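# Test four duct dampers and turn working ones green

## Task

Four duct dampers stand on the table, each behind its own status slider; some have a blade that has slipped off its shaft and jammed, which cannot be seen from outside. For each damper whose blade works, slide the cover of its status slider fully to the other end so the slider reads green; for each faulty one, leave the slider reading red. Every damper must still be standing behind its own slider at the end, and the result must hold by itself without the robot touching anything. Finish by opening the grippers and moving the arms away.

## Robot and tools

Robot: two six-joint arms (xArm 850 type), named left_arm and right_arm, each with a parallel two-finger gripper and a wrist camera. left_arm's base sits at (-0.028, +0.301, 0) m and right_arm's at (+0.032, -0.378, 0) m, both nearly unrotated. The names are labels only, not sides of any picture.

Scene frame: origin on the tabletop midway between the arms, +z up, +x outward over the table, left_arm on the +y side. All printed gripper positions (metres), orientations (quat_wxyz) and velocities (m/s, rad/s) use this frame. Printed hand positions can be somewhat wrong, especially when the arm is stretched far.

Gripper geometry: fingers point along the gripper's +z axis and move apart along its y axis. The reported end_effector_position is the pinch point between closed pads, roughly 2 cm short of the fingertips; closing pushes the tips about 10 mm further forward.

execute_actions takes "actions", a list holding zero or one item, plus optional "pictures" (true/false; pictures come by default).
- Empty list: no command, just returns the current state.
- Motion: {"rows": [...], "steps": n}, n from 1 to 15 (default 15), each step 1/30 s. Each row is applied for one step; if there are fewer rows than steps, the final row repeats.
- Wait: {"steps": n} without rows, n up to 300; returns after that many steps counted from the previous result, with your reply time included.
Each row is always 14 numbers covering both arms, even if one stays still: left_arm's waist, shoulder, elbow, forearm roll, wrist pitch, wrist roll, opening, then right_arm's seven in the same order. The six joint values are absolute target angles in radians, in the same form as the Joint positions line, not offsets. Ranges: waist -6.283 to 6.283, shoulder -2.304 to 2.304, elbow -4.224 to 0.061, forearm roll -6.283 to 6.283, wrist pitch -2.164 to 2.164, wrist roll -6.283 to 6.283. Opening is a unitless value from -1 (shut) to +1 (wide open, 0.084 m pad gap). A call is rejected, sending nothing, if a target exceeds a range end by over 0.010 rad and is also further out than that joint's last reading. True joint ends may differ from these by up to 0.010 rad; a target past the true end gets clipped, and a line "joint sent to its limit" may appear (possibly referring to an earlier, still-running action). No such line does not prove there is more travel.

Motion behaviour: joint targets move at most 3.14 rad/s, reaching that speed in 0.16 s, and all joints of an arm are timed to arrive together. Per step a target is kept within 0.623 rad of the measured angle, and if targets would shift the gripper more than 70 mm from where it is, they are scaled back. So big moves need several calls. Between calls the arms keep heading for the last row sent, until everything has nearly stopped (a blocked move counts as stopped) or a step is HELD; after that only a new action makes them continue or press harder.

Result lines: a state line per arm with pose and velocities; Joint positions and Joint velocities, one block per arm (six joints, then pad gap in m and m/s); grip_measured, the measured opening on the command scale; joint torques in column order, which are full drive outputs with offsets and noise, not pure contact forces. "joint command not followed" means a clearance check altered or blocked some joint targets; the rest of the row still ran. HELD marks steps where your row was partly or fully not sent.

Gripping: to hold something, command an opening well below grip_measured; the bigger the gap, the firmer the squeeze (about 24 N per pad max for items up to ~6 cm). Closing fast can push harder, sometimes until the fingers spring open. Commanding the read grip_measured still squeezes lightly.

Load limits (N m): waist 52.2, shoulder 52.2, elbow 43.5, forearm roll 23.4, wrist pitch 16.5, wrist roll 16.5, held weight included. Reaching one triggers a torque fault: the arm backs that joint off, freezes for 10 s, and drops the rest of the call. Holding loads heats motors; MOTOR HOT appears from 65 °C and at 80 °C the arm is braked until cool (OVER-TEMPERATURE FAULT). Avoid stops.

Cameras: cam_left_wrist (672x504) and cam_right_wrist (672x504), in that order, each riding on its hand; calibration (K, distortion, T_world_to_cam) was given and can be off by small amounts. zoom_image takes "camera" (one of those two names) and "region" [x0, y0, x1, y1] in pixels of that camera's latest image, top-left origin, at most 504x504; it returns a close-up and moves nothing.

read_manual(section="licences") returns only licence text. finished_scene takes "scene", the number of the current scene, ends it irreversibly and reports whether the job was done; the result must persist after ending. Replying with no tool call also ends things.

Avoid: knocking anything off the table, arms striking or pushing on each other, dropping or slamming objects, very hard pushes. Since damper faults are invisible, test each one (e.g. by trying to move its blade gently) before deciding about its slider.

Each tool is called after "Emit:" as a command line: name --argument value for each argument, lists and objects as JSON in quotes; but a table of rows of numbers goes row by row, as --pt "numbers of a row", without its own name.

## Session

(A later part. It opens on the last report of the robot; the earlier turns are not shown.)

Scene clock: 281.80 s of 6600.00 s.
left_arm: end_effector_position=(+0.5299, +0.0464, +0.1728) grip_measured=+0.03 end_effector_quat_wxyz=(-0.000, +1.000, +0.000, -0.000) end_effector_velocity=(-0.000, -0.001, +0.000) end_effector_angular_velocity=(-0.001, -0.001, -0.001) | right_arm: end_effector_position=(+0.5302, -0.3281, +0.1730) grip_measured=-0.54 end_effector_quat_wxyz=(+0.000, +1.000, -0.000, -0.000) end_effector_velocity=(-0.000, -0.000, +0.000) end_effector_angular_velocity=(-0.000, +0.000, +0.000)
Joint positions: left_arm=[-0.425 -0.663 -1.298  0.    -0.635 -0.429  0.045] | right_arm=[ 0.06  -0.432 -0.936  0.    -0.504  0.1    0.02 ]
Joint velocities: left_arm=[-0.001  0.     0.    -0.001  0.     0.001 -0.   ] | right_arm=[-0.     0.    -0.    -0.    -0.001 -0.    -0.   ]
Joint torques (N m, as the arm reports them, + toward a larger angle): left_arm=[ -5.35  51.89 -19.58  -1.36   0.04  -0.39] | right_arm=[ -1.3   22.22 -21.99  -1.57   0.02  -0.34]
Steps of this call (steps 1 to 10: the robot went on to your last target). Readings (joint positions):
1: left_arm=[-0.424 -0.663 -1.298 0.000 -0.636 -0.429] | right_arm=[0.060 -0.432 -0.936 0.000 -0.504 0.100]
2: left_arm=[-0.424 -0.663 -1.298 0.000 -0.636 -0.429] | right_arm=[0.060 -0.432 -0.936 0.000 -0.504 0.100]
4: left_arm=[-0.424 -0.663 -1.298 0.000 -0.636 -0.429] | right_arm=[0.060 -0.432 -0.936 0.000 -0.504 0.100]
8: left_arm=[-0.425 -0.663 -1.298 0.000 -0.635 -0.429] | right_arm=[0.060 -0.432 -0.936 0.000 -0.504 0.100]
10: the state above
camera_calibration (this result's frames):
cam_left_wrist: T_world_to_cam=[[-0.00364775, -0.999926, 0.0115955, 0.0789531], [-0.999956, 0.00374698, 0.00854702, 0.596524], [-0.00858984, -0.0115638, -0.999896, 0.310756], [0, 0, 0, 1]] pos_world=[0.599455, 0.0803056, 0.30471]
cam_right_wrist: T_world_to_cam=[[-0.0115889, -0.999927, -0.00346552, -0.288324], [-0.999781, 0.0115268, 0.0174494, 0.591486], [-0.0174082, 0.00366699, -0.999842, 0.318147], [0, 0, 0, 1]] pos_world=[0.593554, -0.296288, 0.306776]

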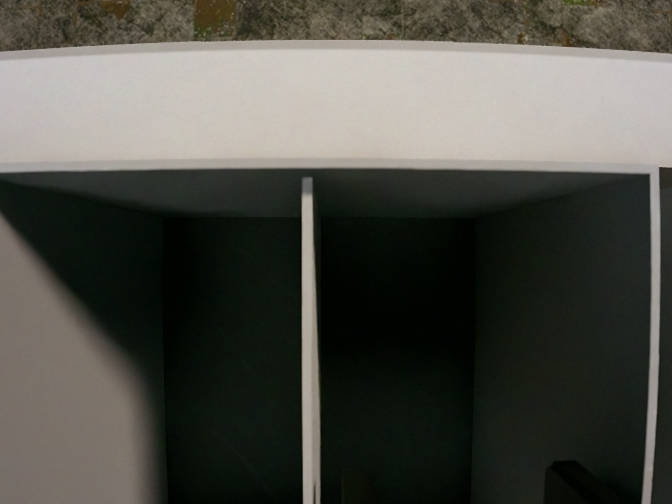

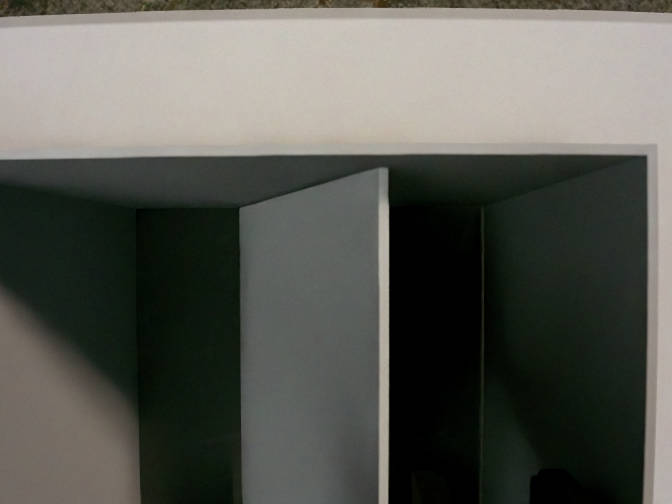

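Emit:
execute_actions --actions '[{"rows": [[-0.4240,-0.6626,-1.2976,0,-0.6350,-0.4280,0.08,0.0578,-0.4322,-0.9361,0,-0.5039,0.0978,-0.2],[-0.4232,-0.6622,-1.2970,0,-0.6348,-0.4272,0.08,0.0555,-0.4320,-0.9357,0,-0.5037,0.0955,-0.2],[-0.4224,-0.6618,-1.2964,0,-0.6346,-0.4264,0.08,0.0532,-0.4318,-0.9354,0,-0.5036,0.0932,-0.2],[-0.4217,-0.6614,-1.2958,0,-0.6344,-0.4257,0.08,0.0510,-0.4316,-0.9351,0,-0.5035,0.0910,-0.2],[-0.4217,-0.6614,-1.2958,0,-0.6344,-0.4257,0.08,0.0510,-0.4316,-0.9351,0,-0.5035,0.0910,-0.2],[-0.4217,-0.6614,-1.2958,0,-0.6344,-0.4257,0.08,0.0510,-0.4316,-0.9351,0,-0.5035,0.0910,-0.2],[-0.4217,-0.6614,-1.2958,0,-0.6344,-0.4257,0.0,0.0510,-0.4316,-0.9351,0,-0.5035,0.0910,-0.55],[-0.4217,-0.6614,-1.2958,0,-0.6344,-0.4257,-0.3,0.0510,-0.4316,-0.9351,0,-0.5035,0.0910,-0.7],[-0.4217,-0.6614,-1.2958,0,-0.6344,-0.4257,-0.6,0.0510,-0.4316,-0.9351,0,-0.5035,0.0910,-0.85],[-0.4217,-0.6614,-1.2958,0,-0.6344,-0.4257,-1,0.0510,-0.4316,-0.9351,0,-0.5035,0.0910,-1]], "steps": 12}]' --pictures false

Emit:
execute_actions --actions '[{"rows": [[-0.4217,-0.5295,-1.3611,0,-0.8316,-0.4257,-1,0.0510,-0.2680,-1.0024,0,-0.7344,0.0910,-1],[-0.4217,-0.5295,-1.3611,0,-0.8316,-0.4257,-1,0.0510,-0.2680,-1.0024,0,-0.7344,0.0910,-1],[-0.4217,-0.5295,-1.3611,0,-0.8316,-0.4257,-1,0.0510,-0.2680,-1.0024,0,-0.7344,0.0910,-1],[-0.4217,-0.5295,-1.3611,0,-0.8316,-0.4257,-1,0.0510,-0.2680,-1.0024,0,-0.7344,0.0910,-1],[-0.4217,-0.5295,-1.3611,0,-0.8316,-0.4257,-1,0.0510,-0.2680,-1.0024,0,-0.7344,0.0910,-1],[-0.4217,-0.5295,-1.3611,0,-0.8316,-0.4257,-1,0.0510,-0.2680,-1.0024,0,-0.7344,0.0910,-1],[-0.4217,-0.5295,-1.3611,0,-0.8316,-0.9,-1,0.0510,-0.2680,-1.0024,0,-0.7344,-0.3,-1]], "steps": 11}]' --pictures false

Emit:
execute_actions --actions '[{"rows": [[-0.2977,0.1125,-0.5931,0,-0.7055,-1.8725,-1,0.6047,0.1371,-0.5715,0,-0.7086,-0.9261,-1]], "steps": 15}]' --pictures false

Emit:
execute_actions --actions '[{"steps": 8}]' --pictures false

Scene clock: 353.40 s of 6600.00 s.
left_arm: end_effector_position=(+0.5308, +0.0480, +0.1738) grip_measured=-0.64 end_effector_quat_wxyz=(+0.000, +1.000, +0.000, +0.001) end_effector_velocity=(-0.004, +0.002, -0.005) end_effector_angular_velocity=(+0.004, +0.010, -0.000) | right_arm: end_effector_position=(+0.5307, -0.3326, +0.1734) grip_measured=-1.00 end_effector_quat_wxyz=(-0.000, +1.000, -0.000, +0.001) end_effector_velocity=(-0.002, -0.000, -0.002) end_effector_angular_velocity=(-0.001, +0.006, +0.000)
Joint positions: left_arm=[-0.422 -0.661 -1.297  0.    -0.634 -0.426  0.016] | right_arm=[ 0.051 -0.431 -0.936 -0.    -0.504  0.091  0.   ]
Joint velocities: left_arm=[ 0.    -0.004  0.006 -0.    -0.001  0.001 -0.188] | right_arm=[-0.    -0.002  0.003  0.    -0.    -0.001  0.   ]
Joint torques (N m, as the arm reports them, + toward a larger angle): left_arm=[ -3.69  49.12 -17.95  -0.94  -0.32  -0.18] | right_arm=[  0.52  25.48 -21.69  -1.64  -0.15  -0.27]
Steps of this call (steps 1 to 15: the robot went on to your last target; steps 16 to 90: nothing new was sent; then 68.20 s passed at rest; steps 91 to 102: all 12 steps of this action). Readings (joint positions):
91: left_arm=[-0.425 -0.663 -1.298 -0.000 -0.635 -0.429] | right_arm=[0.060 -0.432 -0.936 0.000 -0.504 0.100]
92: left_arm=[-0.425 -0.663 -1.298 -0.000 -0.635 -0.428] | right_arm=[0.059 -0.432 -0.936 0.000 -0.504 0.099]
94: left_arm=[-0.424 -0.662 -1.297 -0.000 -0.634 -0.427] | right_arm=[0.056 -0.432 -0.935 0.000 -0.504 0.096]
98: left_arm=[-0.422 -0.661 -1.297 -0.000 -0.634 -0.426] | right_arm=[0.051 -0.432 -0.935 -0.000 -0.504 0.091]
102: the state above

Scene clock: 353.77 s of 6600.00 s.
left_arm: end_effector_position=(+0.5310, +0.0479, +0.2778) grip_measured=-1.00 end_effector_quat_wxyz=(+0.000, +0.998, +0.058, +0.001) end_effector_velocity=(-0.028, +0.012, -0.009) end_effector_angular_velocity=(+0.039, +0.099, +1.939) | right_arm: end_effector_position=(+0.5310, -0.3326, +0.2769) grip_measured=-1.00 end_effector_quat_wxyz=(-0.000, +0.998, +0.060, +0.001) end_effector_velocity=(-0.027, -0.003, +0.020) end_effector_angular_velocity=(-0.010, +0.076, +1.950)
Joint positions: left_arm=[-0.422 -0.532 -1.36   0.    -0.826 -0.541  0.   ] | right_arm=[ 0.051 -0.273 -1.001  0.    -0.727 -0.029  0.   ]
Joint velocities: left_arm=[-0.     0.003  0.025 -0.002 -0.084 -1.938  0.   ] | right_arm=[-0.     0.046  0.007 -0.001 -0.116 -1.949  0.   ]
Joint torques (N m, as the arm reports them, + toward a larger angle): left_arm=[ -4.16  43.19 -18.84  -0.67  -0.37  -2.18] | right_arm=[  0.4   16.53 -22.31  -1.66  -0.26  -1.57]
Steps of this call (steps 1 to 11: all 11 steps of this action). Readings (joint positions):
1: left_arm=[-0.422 -0.661 -1.297 0.000 -0.635 -0.426] | right_arm=[0.051 -0.431 -0.936 -0.000 -0.504 0.091]
2: left_arm=[-0.422 -0.658 -1.297 0.000 -0.641 -0.426] | right_arm=[0.051 -0.428 -0.936 -0.000 -0.510 0.091]
4: left_arm=[-0.422 -0.628 -1.311 -0.000 -0.693 -0.426] | right_arm=[0.051 -0.393 -0.949 -0.000 -0.565 0.091]
8: left_arm=[-0.422 -0.544 -1.356 0.000 -0.805 -0.432] | right_arm=[0.051 -0.291 -0.994 0.000 -0.698 0.084]
11: the state above

Scene clock: 354.27 s of 6600.00 s.
left_arm: end_effector_position=(+0.3872, +0.1541, +0.3006) grip_measured=-1.00 end_effector_quat_wxyz=(+0.004, +0.872, +0.490, +0.004) end_effector_velocity=(-0.358, +0.206, -0.057) end_effector_angular_velocity=(-0.004, +0.063, +2.240) | right_arm: end_effector_position=(+0.3751, -0.1998, +0.2859) grip_measured=-1.00 end_effector_quat_wxyz=(-0.000, +0.832, +0.554, -0.000) end_effector_velocity=(-0.434, +0.205, -0.017) end_effector_angular_velocity=(+0.004, -0.005, +2.359)
Joint positions: left_arm=[-0.337 -0.093 -0.848 -0.    -0.744 -1.364  0.   ] | right_arm=[ 0.44   0.015 -0.699  0.    -0.715 -0.695  0.   ]
Joint velocities: left_arm=[ 0.169  0.89   1.113 -0.     0.165 -2.07   0.   ] | right_arm=[ 0.987  0.73   0.763 -0.     0.039 -1.372  0.   ]
Joint torques (N m, as the arm reports them, + toward a larger angle): left_arm=[ -5.77  23.56 -19.2   -0.55  -0.46  -0.73] | right_arm=[ -2.41  15.39 -24.13  -2.02  -0.2   -0.07]
Steps of this call (steps 1 to 15: all 15 steps of this action). Readings (joint positions):
1: left_arm=[-0.422 -0.532 -1.360 0.000 -0.828 -0.614] | right_arm=[0.051 -0.272 -1.001 0.000 -0.730 -0.098]
2: left_arm=[-0.421 -0.530 -1.356 -0.000 -0.828 -0.692] | right_arm=[0.054 -0.269 -0.998 -0.000 -0.731 -0.163]
4: left_arm=[-0.414 -0.491 -1.312 -0.000 -0.816 -0.817] | right_arm=[0.095 -0.239 -0.966 -0.000 -0.728 -0.255]
8: left_arm=[-0.381 -0.323 -1.139 0.000 -0.786 -0.976] | right_arm=[0.217 -0.149 -0.872 -0.000 -0.724 -0.386]
15: the state above

Scene clock: 354.53 s of 6600.00 s.
left_arm: end_effector_position=(+0.3068, +0.1964, +0.2812) grip_measured=-1.00 end_effector_quat_wxyz=(-0.000, +0.718, +0.696, -0.000) end_effector_velocity=(-0.077, +0.037, -0.027) end_effector_angular_velocity=(+0.002, +0.005, +0.540) | right_arm: end_effector_position=(+0.3038, -0.1755, +0.2801) grip_measured=-1.00 end_effector_quat_wxyz=(-0.000, +0.710, +0.704, -0.000) end_effector_velocity=(-0.016, +0.006, -0.001) end_effector_angular_velocity=(+0.006, -0.008, +0.128)
Joint positions: left_arm=[-0.3    0.103 -0.605 -0.    -0.708 -1.844  0.   ] | right_arm=[ 0.601  0.134 -0.574 -0.    -0.709 -0.921  0.   ]
Joint velocities: left_arm=[ 0.036  0.186  0.236  0.     0.044 -0.505  0.   ] | right_arm=[ 0.043  0.03   0.029 -0.     0.009 -0.084  0.   ]
Joint torques (N m, as the arm reports them, + toward a larger angle): left_arm=[ -6.49   4.16 -25.34  -0.38  -0.16   0.74] | right_arm=[ -4.35  11.14 -24.58  -2.6   -0.17  -0.07]
Steps of this call (steps 1 to 8: the robot went on to your last target). Readings (joint positions):
1: left_arm=[-0.331 -0.063 -0.812 -0.000 -0.738 -1.436] | right_arm=[0.473 0.039 -0.674 0.000 -0.714 -0.742]
2: left_arm=[-0.325 -0.034 -0.775 -0.000 -0.733 -1.509] | right_arm=[0.506 0.064 -0.648 0.000 -0.712 -0.788]
4: left_arm=[-0.314 0.025 -0.701 -0.000 -0.722 -1.656] | right_arm=[0.567 0.109 -0.601 0.000 -0.711 -0.871]
8: the state above

Emit:
execute_actions --actions '[{"rows": [[-0.2977,-0.2113,-0.4994,0,-0.2881,-1.8725,-1,0.6047,-0.1933,-0.4760,0,-0.2828,-0.9261,-1]], "steps": 15}]' --pictures false

Emit:
execute_actions --actions '[{"steps": 6}]'

Scene clock: 359.70 s of 6600.00 s.
left_arm: end_effector_position=(+0.3029, +0.1983, +0.1362) grip_measured=-1.00 end_effector_quat_wxyz=(-0.001, +0.707, +0.707, -0.000) end_effector_velocity=(+0.021, -0.007, -0.003) end_effector_angular_velocity=(-0.021, -0.067, -0.001) | right_arm: end_effector_position=(+0.3021, -0.1751, +0.1362) grip_measured=-1.00 end_effector_quat_wxyz=(-0.000, +0.707, +0.707, -0.001) end_effector_velocity=(+0.016, +0.012, -0.007) end_effector_angular_velocity=(+0.039, -0.052, -0.001)
Joint positions: left_arm=[-0.298 -0.208 -0.5   -0.    -0.293 -1.873  0.   ] | right_arm=[ 0.605 -0.19  -0.476 -0.    -0.288 -0.926  0.   ]
Joint velocities: left_arm=[-0.    -0.019 -0.013  0.001  0.076 -0.     0.   ] | right_arm=[ 0.    -0.028 -0.011  0.001  0.082  0.     0.   ]
Joint torques (N m, as the arm reports them, + toward a larger angle): left_arm=[ -4.51  29.35 -13.86  -1.13  -0.87  -0.25] | right_arm=[ -1.78  19.18 -15.75  -1.36  -0.12  -0.28]
Steps of this call (steps 1 to 30: the robot went on to your last target; steps 31 to 90: nothing new was sent; then 1.67 s passed at rest; steps 91 to 105: all 15 steps of this action). Readings (joint positions):
91: left_arm=[-0.298 0.112 -0.593 0.000 -0.705 -1.873] | right_arm=[0.605 0.137 -0.571 0.000 -0.708 -0.926]
92: left_arm=[-0.298 0.109 -0.592 0.000 -0.699 -1.873] | right_arm=[0.605 0.133 -0.571 0.000 -0.702 -0.926]
94: left_arm=[-0.298 0.069 -0.582 0.000 -0.643 -1.873] | right_arm=[0.605 0.092 -0.561 0.000 -0.645 -0.926]
98: left_arm=[-0.298 -0.078 -0.538 0.000 -0.460 -1.872] | right_arm=[0.605 -0.056 -0.516 0.000 -0.460 -0.926]
105: the state above

Scene clock: 359.90 s of 6600.00 s.
left_arm: end_effector_position=(+0.3036, +0.1981, +0.1356) grip_measured=-1.00 end_effector_quat_wxyz=(+0.001, +0.707, +0.707, +0.000) end_effector_velocity=(-0.003, +0.001, -0.004) end_effector_angular_velocity=(+0.002, +0.007, +0.001) | right_arm: end_effector_position=(+0.3027, -0.1747, +0.1355) grip_measured=-1.00 end_effector_quat_wxyz=(+0.000, +0.707, +0.707, +0.001) end_effector_velocity=(-0.002, -0.002, -0.003) end_effector_angular_velocity=(-0.005, +0.006, -0.000)
Joint positions: left_arm=[-0.298 -0.21  -0.5    0.    -0.289 -1.872  0.   ] | right_arm=[ 0.605 -0.192 -0.477  0.    -0.283 -0.926  0.   ]
Joint velocities: left_arm=[ 0.    -0.008  0.003 -0.     0.004 -0.     0.   ] | right_arm=[-0.    -0.007  0.003 -0.     0.003  0.     0.   ]
Joint torques (N m, as the arm reports them, + toward a larger angle): left_arm=[ -4.77  26.23 -14.11  -0.95  -0.51  -0.32] | right_arm=[  0.46  15.7  -17.13  -3.07  -0.06  -0.14]
Steps of this call (steps 1 to 6: the robot went on to your last target). Readings (joint positions):
1: left_arm=[-0.298 -0.209 -0.500 -0.000 -0.291 -1.873] | right_arm=[0.605 -0.191 -0.477 -0.000 -0.286 -0.926]
2: left_arm=[-0.298 -0.209 -0.500 0.000 -0.290 -1.872] | right_arm=[0.605 -0.191 -0.477 0.000 -0.285 -0.926]
4: left_arm=[-0.298 -0.209 -0.500 0.000 -0.289 -1.872] | right_arm=[0.605 -0.192 -0.477 0.000 -0.284 -0.926]
6: the state above
camera_calibration (this result's frames):
cam_left_wrist: T_world_to_cam=[[0.999906, -0.00363402, 0.0132497, -0.272006], [-0.00374547, -0.999958, 0.00839648, 0.266351], [0.0132186, -0.00844531, -0.999877, 0.266181], [0, 0, 0, 1]] pos_world=[0.26946, 0.267599, 0.267516]
cam_right_wrist: T_world_to_cam=[[0.99993, -0.0115901, -0.00253745, -0.271338], [-0.0115463, -0.999794, 0.0166786, -0.112805], [-0.00273024, -0.0166482, -0.999858, 0.268162], [0, 0, 0, 1]] pos_world=[0.270748, -0.111462, 0.269316]

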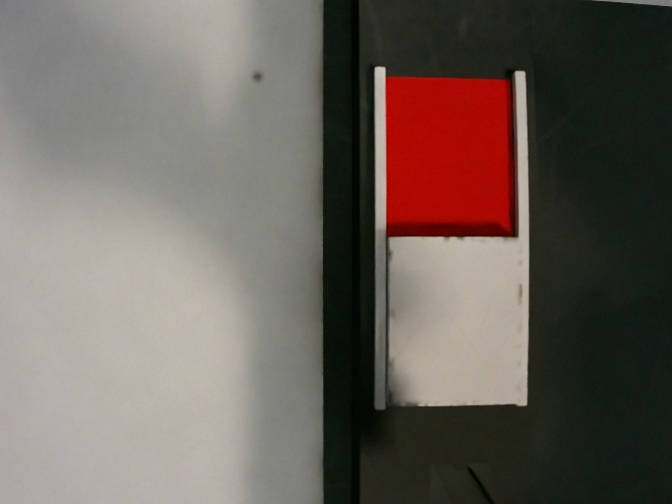

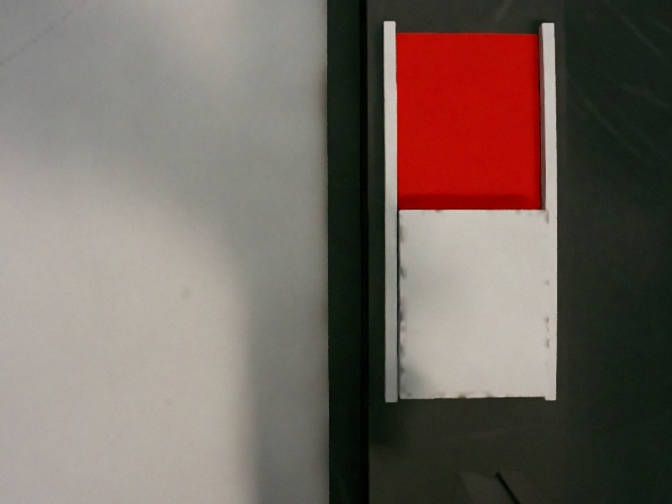

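Emit:
execute_actions --actions '[{"rows": [[-0.2965,-0.2400,-0.5030,0,-0.2630,-1.8713,-1,0.6020,-0.2230,-0.4790,0,-0.2560,-0.9288,-1],[-0.2953,-0.2650,-0.5065,0,-0.2415,-1.8701,-1,0.5995,-0.2490,-0.4820,0,-0.2330,-0.9313,-1],[-0.2943,-0.2850,-0.5090,0,-0.2240,-1.8691,-1,0.5976,-0.2690,-0.4840,0,-0.2150,-0.9332,-1],[-0.2943,-0.2950,-0.5092,0,-0.2142,-1.8691,-1,0.5976,-0.2795,-0.4842,0,-0.2047,-0.9332,-1],[-0.2943,-0.3016,-0.5093,0,-0.2078,-1.8691,-1,0.5976,-0.2862,-0.4843,0,-0.1981,-0.9332,-1]], "steps": 14}]' --pictures false

Emit:
execute_actions --actions '[{"rows": [[-0.2863,-0.3001,-0.5071,0,-0.2070,-1.8611,-1,0.6045,-0.2894,-0.4891,0,-0.1997,-0.9263,-1],[-0.2783,-0.2986,-0.5050,0,-0.2063,-1.8531,-1,0.6114,-0.2927,-0.4940,0,-0.2013,-0.9194,-1],[-0.2702,-0.2972,-0.5029,0,-0.2057,-1.8450,-1,0.6183,-0.2959,-0.4988,0,-0.2029,-0.9125,-1],[-0.2621,-0.2958,-0.5008,0,-0.2050,-1.8369,-1,0.6252,-0.2992,-0.5037,0,-0.2045,-0.9056,-1],[-0.2540,-0.2945,-0.4988,0,-0.2043,-1.8288,-1,0.6321,-0.3024,-0.5085,0,-0.2061,-0.8987,-1],[-0.2458,-0.2932,-0.4969,0,-0.2037,-1.8206,-1,0.6386,-0.3058,-0.5136,0,-0.2078,-0.8922,-1],[-0.2376,-0.2919,-0.4950,0,-0.2031,-1.8124,-1,0.6451,-0.3092,-0.5186,0,-0.2095,-0.8857,-1],[-0.2294,-0.2907,-0.4931,0,-0.2025,-1.8042,-1,0.6516,-0.3125,-0.5237,0,-0.2112,-0.8792,-1],[-0.2211,-0.2895,-0.4913,0,-0.2019,-1.7959,-1,0.6582,-0.3159,-0.5288,0,-0.2129,-0.8726,-1],[-0.2128,-0.2883,-0.4896,0,-0.2013,-1.7876,-1,0.6647,-0.3193,-0.5338,0,-0.2146,-0.8661,-1],[-0.2045,-0.2872,-0.4880,0,-0.2008,-1.7793,-1,0.6709,-0.3227,-0.5391,0,-0.2164,-0.8599,-1],[-0.1962,-0.2861,-0.4864,0,-0.2003,-1.7710,-1,0.6771,-0.3262,-0.5444,0,-0.2182,-0.8537,-1],[-0.1878,-0.2851,-0.4850,0,-0.1998,-1.7626,-1,0.6833,-0.3297,-0.5497,0,-0.2201,-0.8475,-1],[-0.1794,-0.2842,-0.4835,0,-0.1994,-1.7542,-1,0.6894,-0.3331,-0.5550,0,-0.2219,-0.8414,-1],[-0.1709,-0.2832,-0.4821,0,-0.1989,-1.7457,-1,0.6956,-0.3366,-0.5603,0,-0.2237,-0.8352,-1]], "steps": 15}]' --pictures false

Emit:
execute_actions --actions '[{"rows": [[-0.1625,-0.2823,-0.4808,0,-0.1985,-1.7373,-1,0.7015,-0.3402,-0.5658,0,-0.2256,-0.8293,-1],[-0.1540,-0.2815,-0.4796,0,-0.1981,-1.7288,-1,0.7074,-0.3437,-0.5713,0,-0.2276,-0.8234,-1],[-0.1472,-0.2808,-0.4786,0,-0.1978,-1.7220,-1,0.7120,-0.3466,-0.5757,0,-0.2291,-0.8188,-1],[-0.1403,-0.2802,-0.4777,0,-0.1975,-1.7151,-1,0.7167,-0.3494,-0.5801,0,-0.2307,-0.8141,-1],[-0.1352,-0.2798,-0.4771,0,-0.1973,-1.7100,-1,0.7202,-0.3516,-0.5834,0,-0.2318,-0.8106,-1],[-0.1318,-0.2795,-0.4766,0,-0.1972,-1.7066,-1,0.7226,-0.3530,-0.5856,0,-0.2326,-0.8082,-1],[-0.1301,-0.2793,-0.4764,0,-0.1971,-1.7049,-1,0.7238,-0.3537,-0.5867,0,-0.2330,-0.8070,-1],[-0.1284,-0.2792,-0.4762,0,-0.1970,-1.7032,-1,0.7249,-0.3544,-0.5878,0,-0.2334,-0.8059,-1]], "steps": 15}]'

Scene clock: 480.37 s of 6600.00 s.
left_arm: end_effector_position=(+0.3072, +0.1982, +0.1063) grip_measured=-1.00 end_effector_quat_wxyz=(+0.000, +0.707, +0.707, +0.000) end_effector_velocity=(-0.000, -0.000, -0.001) end_effector_angular_velocity=(+0.000, -0.000, -0.001) | right_arm: end_effector_position=(+0.3064, -0.1749, +0.1057) grip_measured=-1.00 end_effector_quat_wxyz=(+0.000, +0.707, +0.707, +0.000) end_effector_velocity=(-0.000, -0.000, -0.001) end_effector_angular_velocity=(-0.000, +0.001, -0.001)
Joint positions: left_arm=[-0.294 -0.301 -0.509  0.    -0.208 -1.869  0.   ] | right_arm=[ 0.598 -0.286 -0.484  0.    -0.198 -0.933  0.   ]
Joint velocities: left_arm=[-0.    -0.002  0.     0.     0.003  0.     0.   ] | right_arm=[-0.    -0.003 -0.     0.     0.002  0.     0.   ]
Joint torques (N m, as the arm reports them, + toward a larger angle): left_arm=[ -4.96  28.17 -13.04  -1.03  -0.5   -0.29] | right_arm=[ -0.07  19.45 -14.83  -3.41  -0.21  -0.23]
Steps of this call (steps 1 to 15: the robot went on to your last target; steps 16 to 90: nothing new was sent; then 117.00 s passed at rest; steps 91 to 104: all 14 steps of this action). Readings (joint positions):
91: left_arm=[-0.298 -0.211 -0.499 -0.000 -0.288 -1.872] | right_arm=[0.605 -0.194 -0.476 -0.000 -0.283 -0.926]
92: left_arm=[-0.297 -0.216 -0.500 -0.000 -0.283 -1.872] | right_arm=[0.604 -0.198 -0.477 -0.000 -0.277 -0.927]
94: left_arm=[-0.296 -0.248 -0.505 0.000 -0.255 -1.871] | right_arm=[0.601 -0.231 -0.481 0.000 -0.248 -0.930]
98: left_arm=[-0.294 -0.298 -0.508 -0.000 -0.213 -1.869] | right_arm=[0.598 -0.282 -0.483 -0.000 -0.204 -0.933]
104: the state above

Scene clock: 480.87 s of 6600.00 s.
left_arm: end_effector_position=(+0.3072, +0.2347, +0.1061) grip_measured=-1.00 end_effector_quat_wxyz=(+0.000, +0.707, +0.707, +0.000) end_effector_velocity=(-0.001, +0.087, -0.001) end_effector_angular_velocity=(+0.000, +0.002, +0.000) | right_arm: end_effector_position=(+0.3064, -0.1375, +0.1055) grip_measured=-1.00 end_effector_quat_wxyz=(+0.000, +0.707, +0.707, -0.000) end_effector_velocity=(-0.000, +0.090, -0.000) end_effector_angular_velocity=(+0.000, -0.000, +0.000)
Joint positions: left_arm=[-0.192 -0.286 -0.486 -0.    -0.2   -1.767  0.   ] | right_arm=[ 0.68  -0.328 -0.547 -0.    -0.219 -0.851  0.   ]
Joint velocities: left_arm=[0.25  0.029 0.046 0.    0.015 0.25  0.   ] | right_arm=[ 0.185 -0.104 -0.157  0.    -0.053  0.185  0.   ]
Joint torques (N m, as the arm reports them, + toward a larger angle): left_arm=[ -2.82  26.13 -13.32  -0.84  -0.58  -0.17] | right_arm=[  3.32  19.43 -14.19  -2.95  -0.11  -0.18]
Steps of this call (steps 1 to 15: all 15 steps of this action). Readings (joint positions):
1: left_arm=[-0.294 -0.301 -0.509 0.000 -0.208 -1.869] | right_arm=[0.598 -0.286 -0.484 -0.000 -0.198 -0.933]
2: left_arm=[-0.292 -0.301 -0.509 0.000 -0.208 -1.866] | right_arm=[0.600 -0.287 -0.486 -0.000 -0.199 -0.931]
4: left_arm=[-0.281 -0.299 -0.506 0.000 -0.207 -1.855] | right_arm=[0.609 -0.291 -0.493 -0.000 -0.201 -0.921]
8: left_arm=[-0.250 -0.294 -0.498 -0.000 -0.204 -1.825] | right_arm=[0.636 -0.304 -0.511 -0.000 -0.207 -0.895]
15: the state above

Scene clock: 481.37 s of 6600.00 s.
left_arm: end_effector_position=(+0.3071, +0.2565, +0.1060) grip_measured=-1.00 end_effector_quat_wxyz=(+0.000, +0.707, +0.707, +0.000) end_effector_velocity=(+0.000, +0.001, +0.000) end_effector_angular_velocity=(-0.000, -0.001, -0.000) | right_arm: end_effector_position=(+0.3064, -0.1151, +0.1055) grip_measured=-1.00 end_effector_quat_wxyz=(+0.000, +0.707, +0.707, -0.000) end_effector_velocity=(+0.000, +0.001, +0.001) end_effector_angular_velocity=(+0.001, -0.001, -0.001)
Joint positions: left_arm=[-0.129 -0.279 -0.476 -0.    -0.197 -1.703  0.   ] | right_arm=[ 0.725 -0.354 -0.588 -0.    -0.233 -0.806  0.   ]
Joint velocities: left_arm=[ 0.002  0.    -0.    -0.     0.     0.002  0.   ] | right_arm=[ 0.001  0.001 -0.001  0.    -0.001  0.002  0.   ]
Joint torques (N m, as the arm reports them, + toward a larger angle): left_arm=[ -4.02  25.87 -11.97  -1.06  -0.61  -0.3 ] | right_arm=[ -0.71  16.94 -14.81  -2.26  -0.21  -0.19]
Steps of this call (steps 1 to 15: all 15 steps of this action). Readings (joint positions):
1: left_arm=[-0.184 -0.285 -0.484 -0.000 -0.200 -1.759] | right_arm=[0.686 -0.331 -0.553 -0.000 -0.221 -0.844]
2: left_arm=[-0.175 -0.284 -0.483 -0.000 -0.199 -1.750] | right_arm=[0.693 -0.335 -0.558 -0.000 -0.223 -0.838]
4: left_arm=[-0.159 -0.282 -0.480 -0.000 -0.198 -1.734] | right_arm=[0.704 -0.342 -0.568 -0.000 -0.227 -0.827]
8: left_arm=[-0.135 -0.280 -0.477 0.000 -0.197 -1.710] | right_arm=[0.720 -0.352 -0.584 0.000 -0.232 -0.811]
15: the state above
camera_calibration (this result's frames):
cam_left_wrist: T_world_to_cam=[[0.999921, -0.00380691, 0.0119772, -0.274749], [-0.00390275, -0.99996, 0.00798934, 0.325126], [0.0119463, -0.00803546, -0.999896, 0.237319], [0, 0, 0, 1]] pos_world=[0.273161, 0.325974, 0.237988]
cam_right_wrist: T_world_to_cam=[[0.999925, -0.0117048, -0.00348113, -0.274309], [-0.0116425, -0.999781, 0.0174126, -0.0527458], [-0.00368418, -0.0173708, -0.999842, 0.239373], [0, 0, 0, 1]] pos_world=[0.274556, -0.0517868, 0.239299]

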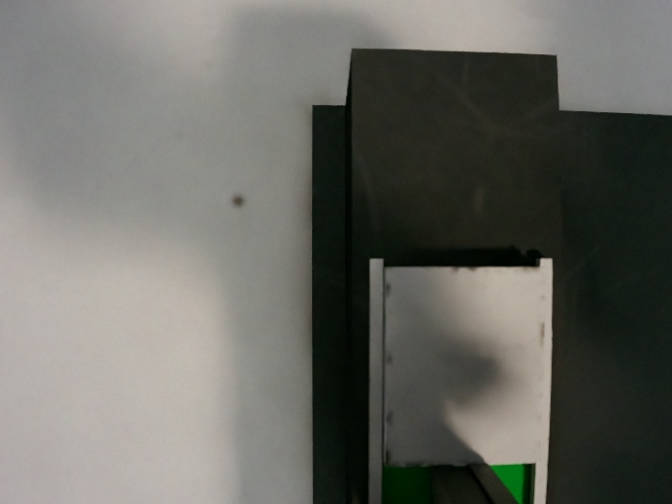

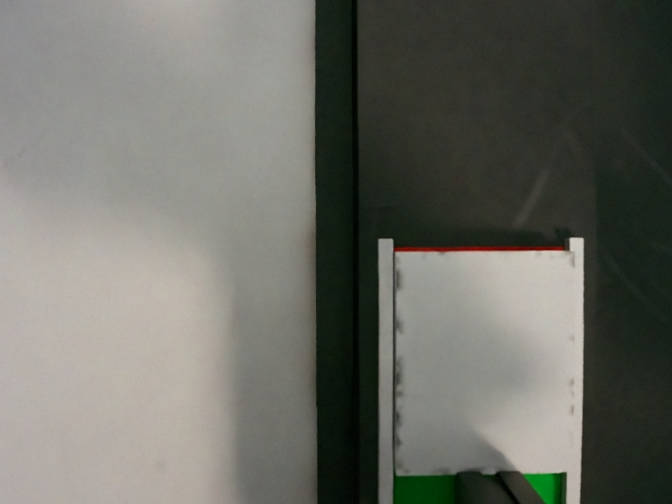

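Emit:
execute_actions --actions '[{"rows": [[-0.1278,-0.2792,-0.4761,0,-0.1970,-1.7026,-1,0.7257,-0.3549,-0.5886,0,-0.2337,-0.8051,-1],[-0.1272,-0.2791,-0.4761,0,-0.1969,-1.7020,-1,0.7266,-0.3555,-0.5894,0,-0.2339,-0.8042,-1],[-0.1266,-0.2791,-0.4760,0,-0.1969,-1.7014,-1,0.7274,-0.3560,-0.5902,0,-0.2342,-0.8034,-1]], "steps": 11}]'

Emit:
execute_actions --actions '[{"rows": [[-0.1268,-0.2720,-0.4760,0,-0.2040,-1.7016,-1,0.7272,-0.3495,-0.5900,0,-0.2405,-0.8036,-1],[-0.1270,-0.2600,-0.4760,0,-0.2160,-1.7018,-1,0.7270,-0.3385,-0.5899,0,-0.2514,-0.8038,-1],[-0.1272,-0.2400,-0.4760,0,-0.2360,-1.7020,-1,0.7268,-0.3200,-0.5898,0,-0.2698,-0.8040,-1],[-0.1272,-0.1933,-0.4760,0,-0.2828,-1.7020,-1,0.7268,-0.2782,-0.5898,0,-0.3116,-0.8040,-1]], "steps": 9}]'

Emit:
execute_actions --actions '[{"rows": [[-0.7108,-0.3927,-0.7563,0,-0.3636,-2.2856,-1,0.25,0.70,-0.75,0,-1.30,0.29,-1]], "steps": 15}]' --pictures false

Emit:
execute_actions --actions '[{"steps": 12}]'

Scene clock: 568.73 s of 6600.00 s.
left_arm: end_effector_position=(+0.3071, +0.2572, +0.1060) grip_measured=-1.00 end_effector_quat_wxyz=(+0.000, +0.707, +0.707, +0.000) end_effector_velocity=(+0.000, +0.000, -0.000) end_effector_angular_velocity=(-0.000, -0.001, -0.000) | right_arm: end_effector_position=(+0.3062, -0.1139, +0.1055) grip_measured=-1.00 end_effector_quat_wxyz=(+0.000, +0.707, +0.707, -0.000) end_effector_velocity=(+0.000, +0.000, +0.000) end_effector_angular_velocity=(+0.001, -0.001, +0.000)
Joint positions: left_arm=[-0.127 -0.279 -0.476 -0.    -0.197 -1.701  0.   ] | right_arm=[ 0.727 -0.356 -0.59  -0.    -0.235 -0.803  0.   ]
Joint velocities: left_arm=[ 0.001 -0.001 -0.     0.     0.002  0.001  0.   ] | right_arm=[ 0.     0.    -0.     0.     0.001  0.     0.   ]
Joint torques (N m, as the arm reports them, + toward a larger angle): left_arm=[ -1.23  24.77 -11.56  -0.68  -0.68  -0.3 ] | right_arm=[ -0.32  16.25 -17.05  -2.16   0.61   0.  ]
Steps of this call (steps 1 to 15: the robot went on to your last target; steps 16 to 90: nothing new was sent; then 84.00 s passed at rest; steps 91 to 101: all 11 steps of this action). Readings (joint positions):
91: left_arm=[-0.128 -0.279 -0.476 0.000 -0.197 -1.703] | right_arm=[0.725 -0.354 -0.588 -0.000 -0.233 -0.806]
92: left_arm=[-0.128 -0.279 -0.476 -0.000 -0.197 -1.703] | right_arm=[0.725 -0.355 -0.588 -0.000 -0.234 -0.806]
94: left_arm=[-0.127 -0.279 -0.476 -0.000 -0.197 -1.702] | right_arm=[0.726 -0.355 -0.589 -0.000 -0.234 -0.804]
98: left_arm=[-0.127 -0.279 -0.476 -0.000 -0.197 -1.701] | right_arm=[0.727 -0.356 -0.590 -0.000 -0.235 -0.803]
101: the state above
camera_calibration (this result's frames):
cam_left_wrist: T_world_to_cam=[[0.999922, -0.0037134, 0.0119305, -0.274755], [-0.00380896, -0.999961, 0.00799753, 0.325767], [0.0119003, -0.00804235, -0.999897, 0.237349], [0, 0, 0, 1]] pos_world=[0.27315, 0.326643, 0.237997]
cam_right_wrist: T_world_to_cam=[[0.999925, -0.0116715, -0.00381509, -0.274137], [-0.0116021, -0.999775, 0.0177537, -0.0515239], [-0.00402145, -0.0177081, -0.999835, 0.239408], [0, 0, 0, 1]] pos_world=[0.274481, -0.0504725, 0.239237]

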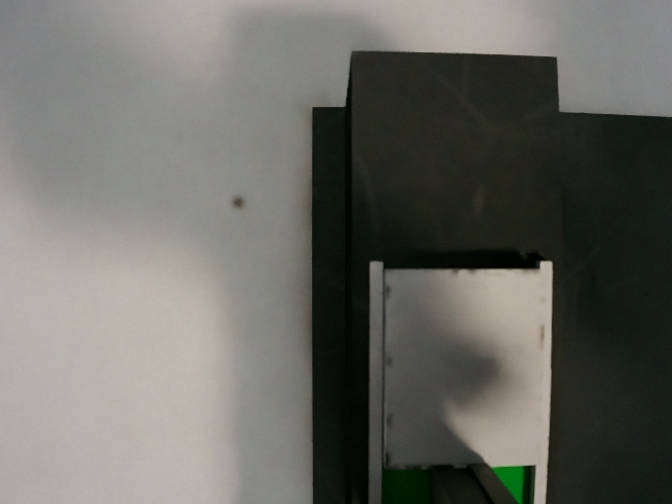

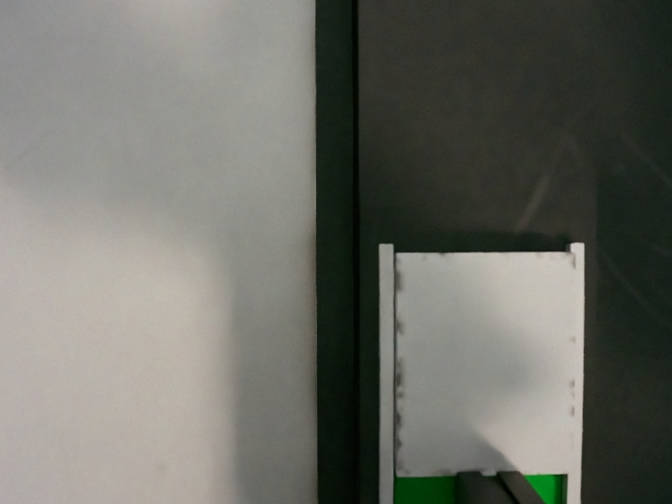

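Scene clock: 569.03 s of 6600.00 s.
left_arm: end_effector_position=(+0.3080, +0.2570, +0.1343) grip_measured=-1.00 end_effector_quat_wxyz=(+0.001, +0.707, +0.707, +0.001) end_effector_velocity=(-0.013, +0.001, +0.018) end_effector_angular_velocity=(+0.004, +0.034, -0.003) | right_arm: end_effector_position=(+0.3072, -0.1131, +0.1344) grip_measured=-1.00 end_effector_quat_wxyz=(+0.000, +0.707, +0.707, +0.002) end_effector_velocity=(-0.011, -0.011, +0.017) end_effector_angular_velocity=(-0.027, +0.028, -0.001)
Joint positions: left_arm=[-0.127 -0.196 -0.477  0.    -0.278 -1.702  0.   ] | right_arm=[ 0.727 -0.281 -0.591  0.    -0.307 -0.804  0.   ]
Joint velocities: left_arm=[-0.002  0.063  0.01  -0.001 -0.087  0.002  0.   ] | right_arm=[-0.001  0.056  0.014 -0.001 -0.081  0.001  0.   ]
Joint torques (N m, as the arm reports them, + toward a larger angle): left_arm=[ -3.53  16.88 -12.87  -0.97  -0.37  -0.23] | right_arm=[ -3.21  14.16 -15.88  -2.83  -0.16  -0.23]
Steps of this call (steps 1 to 9: all 9 steps of this action). Readings (joint positions):
1: left_arm=[-0.127 -0.279 -0.476 -0.000 -0.197 -1.701] | right_arm=[0.727 -0.356 -0.590 -0.000 -0.235 -0.803]
2: left_arm=[-0.127 -0.277 -0.476 -0.000 -0.199 -1.701] | right_arm=[0.727 -0.354 -0.590 -0.000 -0.237 -0.803]
4: left_arm=[-0.127 -0.263 -0.475 0.000 -0.215 -1.702] | right_arm=[0.727 -0.340 -0.590 0.000 -0.250 -0.804]
8: left_arm=[-0.127 -0.199 -0.477 0.000 -0.274 -1.702] | right_arm=[0.727 -0.284 -0.591 0.000 -0.303 -0.804]
9: the state above
camera_calibration (this result's frames):
cam_left_wrist: T_world_to_cam=[[0.999887, -0.00351906, 0.014601, -0.276334], [-0.00364041, -0.999959, 0.00829278, 0.32529], [0.0145713, -0.008345, -0.999859, 0.264874], [0, 0, 0, 1]] pos_world=[0.273627, 0.326515, 0.266174]
cam_right_wrist: T_world_to_cam=[[0.999933, -0.0115177, -0.00110976, -0.275341], [-0.0114997, -0.999821, 0.0150457, -0.0509311], [-0.00128285, -0.0150319, -0.999886, 0.267792], [0, 0, 0, 1]] pos_world=[0.27508, -0.0500678, 0.268222]

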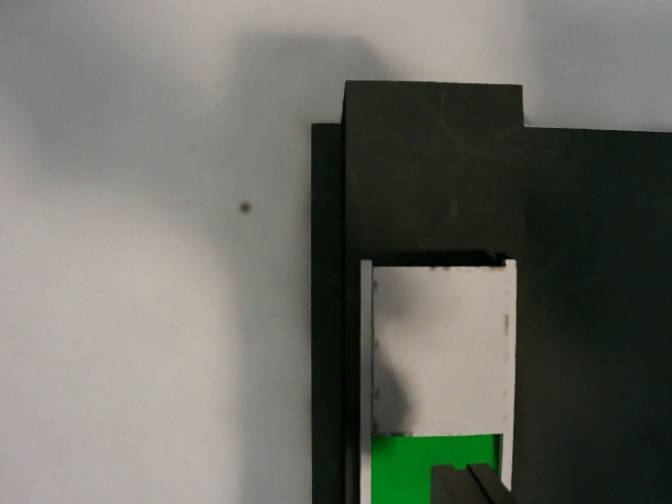

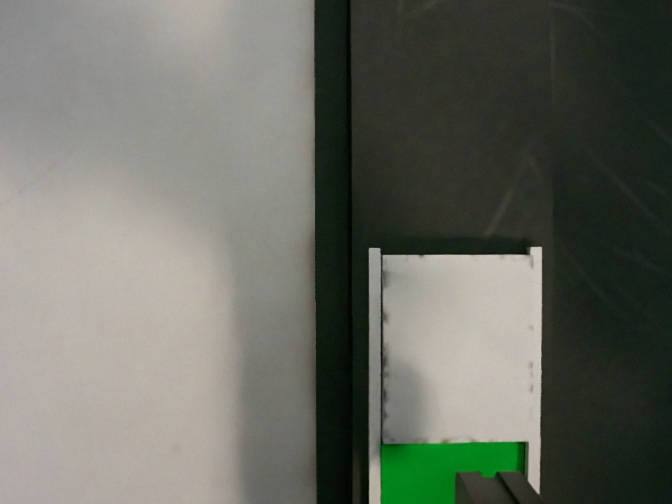

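Scene clock: 569.53 s of 6600.00 s.
left_arm: end_effector_position=(+0.3174, +0.0529, +0.1355) grip_measured=-1.00 end_effector_quat_wxyz=(-0.000, +0.707, +0.707, -0.000) end_effector_velocity=(-0.118, -0.484, -0.005) end_effector_angular_velocity=(-0.002, -0.003, -0.010) | right_arm: end_effector_position=(+0.3612, -0.1925, +0.3271) grip_measured=-1.00 end_effector_quat_wxyz=(-0.003, +0.902, +0.429, +0.043) end_effector_velocity=(-0.060, -0.220, +0.446) end_effector_angular_velocity=(+0.153, -0.083, -1.506)
Joint positions: left_arm=[-0.62  -0.363 -0.713  0.    -0.35  -2.194  0.   ] | right_arm=[ 0.474  0.149 -0.675  0.    -0.739 -0.374  0.   ]
Joint velocities: left_arm=[-1.085 -0.361 -0.518 -0.    -0.154 -1.075  0.   ] | right_arm=[-0.431  1.073 -0.145 -0.    -1.071  1.079  0.   ]
Joint torques (N m, as the arm reports them, + toward a larger angle): left_arm=[ -1.95  35.71 -12.79  -1.06  -0.7   -0.12] | right_arm=[ -1.25  13.29 -22.92  -2.23  -0.17  -0.07]
Steps of this call (steps 1 to 15: all 15 steps of this action). Readings (joint positions):
1: left_arm=[-0.127 -0.195 -0.476 0.000 -0.280 -1.702] | right_arm=[0.727 -0.279 -0.590 0.000 -0.309 -0.804]
2: left_arm=[-0.132 -0.197 -0.478 0.000 -0.282 -1.709] | right_arm=[0.723 -0.274 -0.591 0.000 -0.317 -0.797]
4: left_arm=[-0.186 -0.217 -0.503 0.000 -0.291 -1.764] | right_arm=[0.685 -0.225 -0.602 -0.000 -0.368 -0.746]
8: left_arm=[-0.353 -0.274 -0.585 0.000 -0.313 -1.929] | right_arm=[0.594 -0.093 -0.634 0.000 -0.497 -0.616]
15: the state above

Scene clock: 569.93 s of 6600.00 s.
left_arm: end_effector_position=(+0.3052, +0.0128, +0.1350) grip_measured=-1.00 end_effector_quat_wxyz=(-0.000, +0.707, +0.707, -0.000) end_effector_velocity=(-0.001, -0.003, +0.000) end_effector_angular_velocity=(-0.001, -0.001, -0.006) | right_arm: end_effector_position=(+0.2907, -0.2851, +0.4802) grip_measured=-1.00 end_effector_quat_wxyz=(-0.016, +0.992, +0.110, +0.065) end_effector_velocity=(-0.287, -0.226, +0.319) end_effector_angular_velocity=(+0.202, -0.059, -1.681)
Joint positions: left_arm=[-0.71  -0.392 -0.756  0.    -0.364 -2.285  0.   ] | right_arm=[ 0.305  0.565 -0.732 -0.    -1.162  0.125  0.   ]
Joint velocities: left_arm=[-0.006 -0.003 -0.004  0.     0.    -0.001  0.   ] | right_arm=[-0.423  1.038 -0.141 -0.    -1.055  1.27   0.   ]
Joint torques (N m, as the arm reports them, + toward a larger angle): left_arm=[ -4.98  35.38 -15.01  -0.88  -0.54  -0.36] | right_arm=[ -3.15   3.95 -24.16  -1.75  -0.09  -0.18]
Steps of this call (steps 1 to 12: the robot went on to your last target). Readings (joint positions):
1: left_arm=[-0.654 -0.374 -0.729 0.000 -0.355 -2.228] | right_arm=[0.460 0.185 -0.680 0.000 -0.775 -0.337]
2: left_arm=[-0.681 -0.383 -0.742 -0.000 -0.359 -2.253] | right_arm=[0.446 0.220 -0.685 0.000 -0.810 -0.299]
4: left_arm=[-0.703 -0.390 -0.752 -0.000 -0.362 -2.276] | right_arm=[0.418 0.288 -0.694 0.000 -0.880 -0.216]
8: left_arm=[-0.709 -0.392 -0.755 -0.000 -0.364 -2.284] | right_arm=[0.361 0.427 -0.713 0.000 -1.021 -0.045]
12: the state above
camera_calibration (this result's frames):
cam_left_wrist: T_world_to_cam=[[0.999928, -0.00288183, 0.0116207, -0.274076], [-0.00297216, -0.999965, 0.00776328, 0.0809171], [0.011598, -0.00779726, -0.999902, 0.264476], [0, 0, 0, 1]] pos_world=[0.271229, 0.0821866, 0.267007]
cam_right_wrist: T_world_to_cam=[[0.208983, -0.977682, -0.0215327, -0.296144], [-0.97189, -0.205203, -0.115415, 0.340041], [0.108421, 0.0450473, -0.993084, 0.592943], [0, 0, 0, 1]] pos_world=[0.328084, -0.246468, 0.621711]

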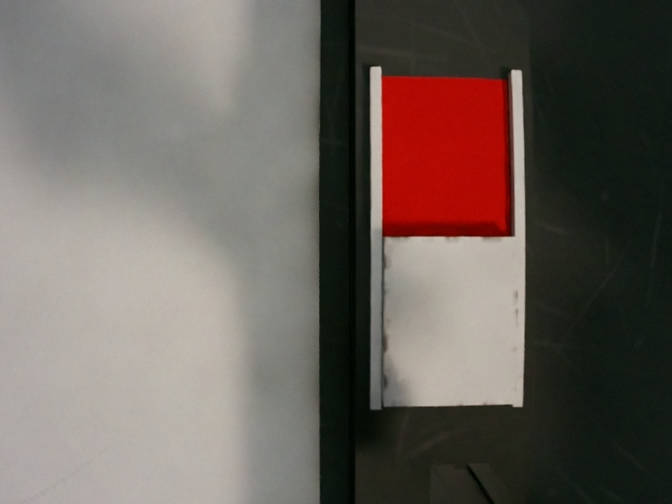

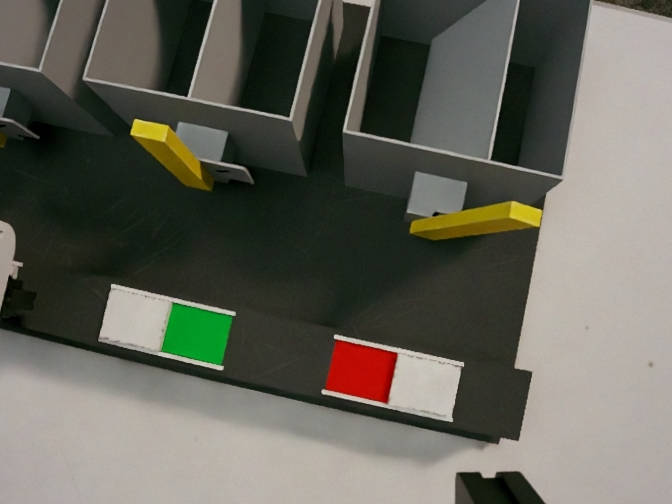

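Emit:
execute_actions --actions '[{"rows": [[-0.7108,-0.4130,-0.7562,0,-0.3432,-2.2856,-1,0.25,0.70,-0.75,0,-1.30,0.29,-1],[-0.7108,-0.4320,-0.7561,0,-0.3241,-2.2856,-1,0.25,0.70,-0.75,0,-1.30,0.29,-1],[-0.7108,-0.4460,-0.7561,0,-0.3101,-2.2856,-1,0.25,0.70,-0.75,0,-1.30,0.29,-1],[-0.7108,-0.4540,-0.7561,0,-0.3021,-2.2856,-1,0.25,0.70,-0.75,0,-1.30,0.29,-1],[-0.7108,-0.4583,-0.7561,0,-0.2978,-2.2856,-1,0.25,0.70,-0.75,0,-1.30,0.29,-1]], "steps": 13}]' --pictures false

Emit:
execute_actions --actions '[{"rows": [[-0.7055,-0.4550,-0.7506,0,-0.2956,-2.2803,-1,0.25,0.70,-0.75,0,-1.30,0.29,-1],[-0.7003,-0.4517,-0.7452,0,-0.2935,-2.2751,-1,0.25,0.70,-0.75,0,-1.30,0.29,-1],[-0.6950,-0.4484,-0.7398,0,-0.2914,-2.2698,-1,0.25,0.70,-0.75,0,-1.30,0.29,-1],[-0.6898,-0.4450,-0.7343,0,-0.2893,-2.2646,-1,0.25,0.70,-0.75,0,-1.30,0.29,-1],[-0.6845,-0.4417,-0.7289,0,-0.2872,-2.2593,-1,0.25,0.70,-0.75,0,-1.30,0.29,-1],[-0.6790,-0.4385,-0.7237,0,-0.2852,-2.2538,-1,0.25,0.70,-0.75,0,-1.30,0.29,-1],[-0.6735,-0.4353,-0.7185,0,-0.2832,-2.2483,-1,0.25,0.70,-0.75,0,-1.30,0.29,-1],[-0.6680,-0.4321,-0.7132,0,-0.2812,-2.2428,-1,0.25,0.70,-0.75,0,-1.30,0.29,-1],[-0.6625,-0.4289,-0.7080,0,-0.2792,-2.2373,-1,0.25,0.70,-0.75,0,-1.30,0.29,-1],[-0.6571,-0.4256,-0.7028,0,-0.2772,-2.2319,-1,0.25,0.70,-0.75,0,-1.30,0.29,-1],[-0.6513,-0.4225,-0.6978,0,-0.2753,-2.2261,-1,0.25,0.70,-0.75,0,-1.30,0.29,-1],[-0.6456,-0.4194,-0.6928,0,-0.2734,-2.2204,-1,0.25,0.70,-0.75,0,-1.30,0.29,-1],[-0.6398,-0.4163,-0.6878,0,-0.2715,-2.2146,-1,0.25,0.70,-0.75,0,-1.30,0.29,-1],[-0.6341,-0.4132,-0.6828,0,-0.2696,-2.2089,-1,0.25,0.70,-0.75,0,-1.30,0.29,-1],[-0.6284,-0.4101,-0.6778,0,-0.2677,-2.2032,-1,0.25,0.70,-0.75,0,-1.30,0.29,-1]], "steps": 15}]' --pictures false

Emit:
execute_actions --actions '[{"rows": [[-0.6224,-0.4071,-0.6730,0,-0.2659,-2.1972,-1,0.25,0.70,-0.75,0,-1.30,0.29,-1],[-0.6164,-0.4041,-0.6683,0,-0.2641,-2.1912,-1,0.25,0.70,-0.75,0,-1.30,0.29,-1],[-0.6104,-0.4012,-0.6635,0,-0.2623,-2.1852,-1,0.25,0.70,-0.75,0,-1.30,0.29,-1],[-0.6054,-0.3987,-0.6595,0,-0.2608,-2.1802,-1,0.25,0.70,-0.75,0,-1.30,0.29,-1],[-0.6024,-0.3972,-0.6571,0,-0.2599,-2.1772,-1,0.25,0.70,-0.75,0,-1.30,0.29,-1],[-0.6004,-0.3962,-0.6555,0,-0.2594,-2.1752,-1,0.25,0.70,-0.75,0,-1.30,0.29,-1],[-0.5992,-0.3956,-0.6545,0,-0.2590,-2.1740,-1,0.25,0.70,-0.75,0,-1.30,0.29,-1],[-0.5982,-0.3951,-0.6538,0,-0.2587,-2.1730,-1,0.25,0.70,-0.75,0,-1.30,0.29,-1]], "steps": 15}]'

Scene clock: 608.93 s of 6600.00 s.
left_arm: end_effector_position=(+0.3053, +0.0121, +0.1064) grip_measured=-1.00 end_effector_quat_wxyz=(+0.000, +0.707, +0.707, +0.000) end_effector_velocity=(+0.001, -0.000, -0.001) end_effector_angular_velocity=(-0.002, -0.002, +0.000) | right_arm: end_effector_position=(+0.2490, -0.3133, +0.5181) grip_measured=-1.00 end_effector_quat_wxyz=(-0.021, +0.997, -0.000, +0.072) end_effector_velocity=(-0.000, -0.000, +0.000) end_effector_angular_velocity=(-0.000, -0.000, +0.000)
Joint positions: left_arm=[-0.711 -0.458 -0.756  0.    -0.298 -2.286  0.   ] | right_arm=[ 0.25  0.7  -0.75 -0.   -1.3   0.29  0.  ]
Joint velocities: left_arm=[ 0.    -0.001 -0.    -0.     0.003  0.     0.   ] | right_arm=[-0.  0. -0.  0. -0. -0.  0.]
Joint torques (N m, as the arm reports them, + toward a larger angle): left_arm=[ -4.2   36.66 -14.3   -0.9   -0.55  -0.35] | right_arm=[ -0.51  -0.7  -24.34  -1.92   0.34  -0.08]
Steps of this call (steps 1 to 30: the robot went on to your last target; steps 31 to 90: nothing new was sent; then 35.57 s passed at rest; steps 91 to 103: all 13 steps of this action). Readings (joint positions):
91: left_arm=[-0.711 -0.393 -0.756 -0.000 -0.363 -2.286] | right_arm=[0.250 0.700 -0.750 0.000 -1.300 0.290]
92: left_arm=[-0.711 -0.396 -0.757 0.000 -0.358 -2.286] | right_arm=[0.250 0.700 -0.750 0.000 -1.300 0.290]
94: left_arm=[-0.711 -0.421 -0.757 0.000 -0.334 -2.286] | right_arm=[0.250 0.700 -0.750 0.000 -1.300 0.290]
98: left_arm=[-0.711 -0.456 -0.755 -0.000 -0.302 -2.286] | right_arm=[0.250 0.700 -0.750 0.000 -1.300 0.290]
103: the state above

Scene clock: 609.43 s of 6600.00 s.
left_arm: end_effector_position=(+0.3053, +0.0498, +0.1061) grip_measured=-1.00 end_effector_quat_wxyz=(+0.000, +0.707, +0.707, +0.000) end_effector_velocity=(-0.000, +0.089, +0.000) end_effector_angular_velocity=(-0.000, -0.000, +0.001) | right_arm: end_effector_position=(+0.2490, -0.3133, +0.5181) grip_measured=-1.00 end_effector_quat_wxyz=(-0.021, +0.997, -0.000, +0.072) end_effector_velocity=(+0.000, +0.000, -0.000) end_effector_angular_velocity=(+0.000, -0.000, -0.000)
Joint positions: left_arm=[-0.642 -0.418 -0.69  -0.    -0.272 -2.217  0.   ] | right_arm=[ 0.25  0.7  -0.75  0.   -1.3   0.29  0.  ]
Joint velocities: left_arm=[ 0.171  0.093  0.149 -0.     0.057  0.169  0.   ] | right_arm=[ 0.    -0.001 -0.    -0.     0.001  0.     0.   ]
Joint torques (N m, as the arm reports them, + toward a larger angle): left_arm=[ -2.94  32.73 -12.84  -0.94  -0.61  -0.16] | right_arm=[  0.59   1.3  -24.46  -0.2    0.12  -0.2 ]
Steps of this call (steps 1 to 15: all 15 steps of this action). Readings (joint positions):
1: left_arm=[-0.711 -0.458 -0.756 0.000 -0.298 -2.285] | right_arm=[0.250 0.700 -0.750 -0.000 -1.300 0.290]
2: left_arm=[-0.709 -0.457 -0.755 0.000 -0.297 -2.284] | right_arm=[0.250 0.700 -0.750 0.000 -1.300 0.290]
4: left_arm=[-0.702 -0.452 -0.747 0.000 -0.294 -2.276] | right_arm=[0.250 0.700 -0.750 -0.000 -1.300 0.290]
8: left_arm=[-0.681 -0.440 -0.726 -0.000 -0.286 -2.256] | right_arm=[0.250 0.700 -0.750 -0.000 -1.300 0.290]
15: the state above

Scene clock: 609.93 s of 6600.00 s.
left_arm: end_effector_position=(+0.3054, +0.0720, +0.1061) grip_measured=-1.00 end_effector_quat_wxyz=(+0.000, +0.707, +0.707, +0.000) end_effector_velocity=(-0.000, +0.001, -0.000) end_effector_angular_velocity=(+0.000, +0.001, -0.000) | right_arm: end_effector_position=(+0.2490, -0.3133, +0.5181) grip_measured=-1.00 end_effector_quat_wxyz=(-0.021, +0.997, -0.000, +0.072) end_effector_velocity=(+0.000, +0.000, -0.000) end_effector_angular_velocity=(-0.000, +0.001, +0.000)
Joint positions: left_arm=[-0.599 -0.395 -0.654 -0.    -0.258 -2.173  0.   ] | right_arm=[ 0.25  0.7  -0.75 -0.   -1.3   0.29  0.  ]
Joint velocities: left_arm=[0.002 0.001 0.002 0.    0.    0.002 0.   ] | right_arm=[ 0.    -0.001  0.    -0.     0.    -0.     0.   ]
Joint torques (N m, as the arm reports them, + toward a larger angle): left_arm=[ -2.57  31.27 -11.79  -0.6   -1.18  -0.31] | right_arm=[  0.02  -0.34 -23.81  -1.34   0.24  -0.23]
Steps of this call (steps 1 to 15: all 15 steps of this action). Readings (joint positions):
1: left_arm=[-0.637 -0.415 -0.685 -0.000 -0.270 -2.212] | right_arm=[0.250 0.700 -0.750 0.000 -1.300 0.290]
2: left_arm=[-0.631 -0.412 -0.680 -0.000 -0.269 -2.206] | right_arm=[0.250 0.700 -0.750 0.000 -1.300 0.290]
4: left_arm=[-0.619 -0.406 -0.671 0.000 -0.265 -2.194] | right_arm=[0.250 0.700 -0.750 -0.000 -1.300 0.290]
8: left_arm=[-0.602 -0.397 -0.657 0.000 -0.260 -2.177] | right_arm=[0.250 0.700 -0.750 0.000 -1.300 0.290]
15: the state above
camera_calibration (this result's frames):
cam_left_wrist: T_world_to_cam=[[0.999913, -0.00385287, 0.0125946, -0.273747], [-0.00396012, -0.999956, 0.00850165, 0.140528], [0.0125613, -0.00855079, -0.999885, 0.235825], [0, 0, 0, 1]] pos_world=[0.271317, 0.141483, 0.238051]
cam_right_wrist: T_world_to_cam=[[-0.007912, -0.998828, -0.0477429, -0.253184], [-0.991996, 0.0138569, -0.125505, 0.37706], [0.12602, 0.0463678, -0.990943, 0.631302], [0, 0, 0, 1]] pos_world=[0.292482, -0.287384, 0.66082]

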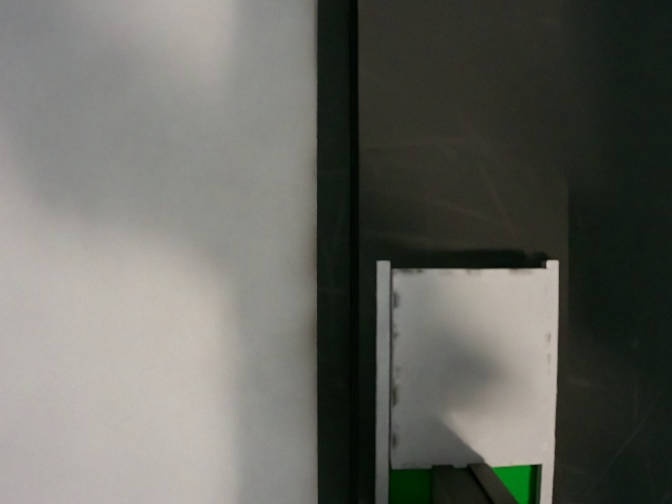

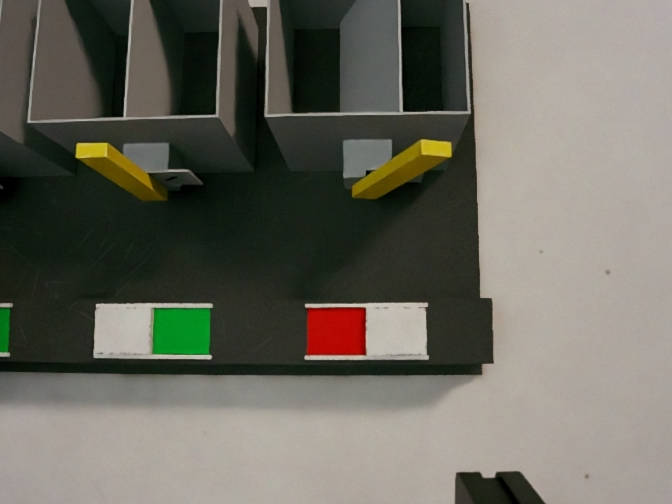

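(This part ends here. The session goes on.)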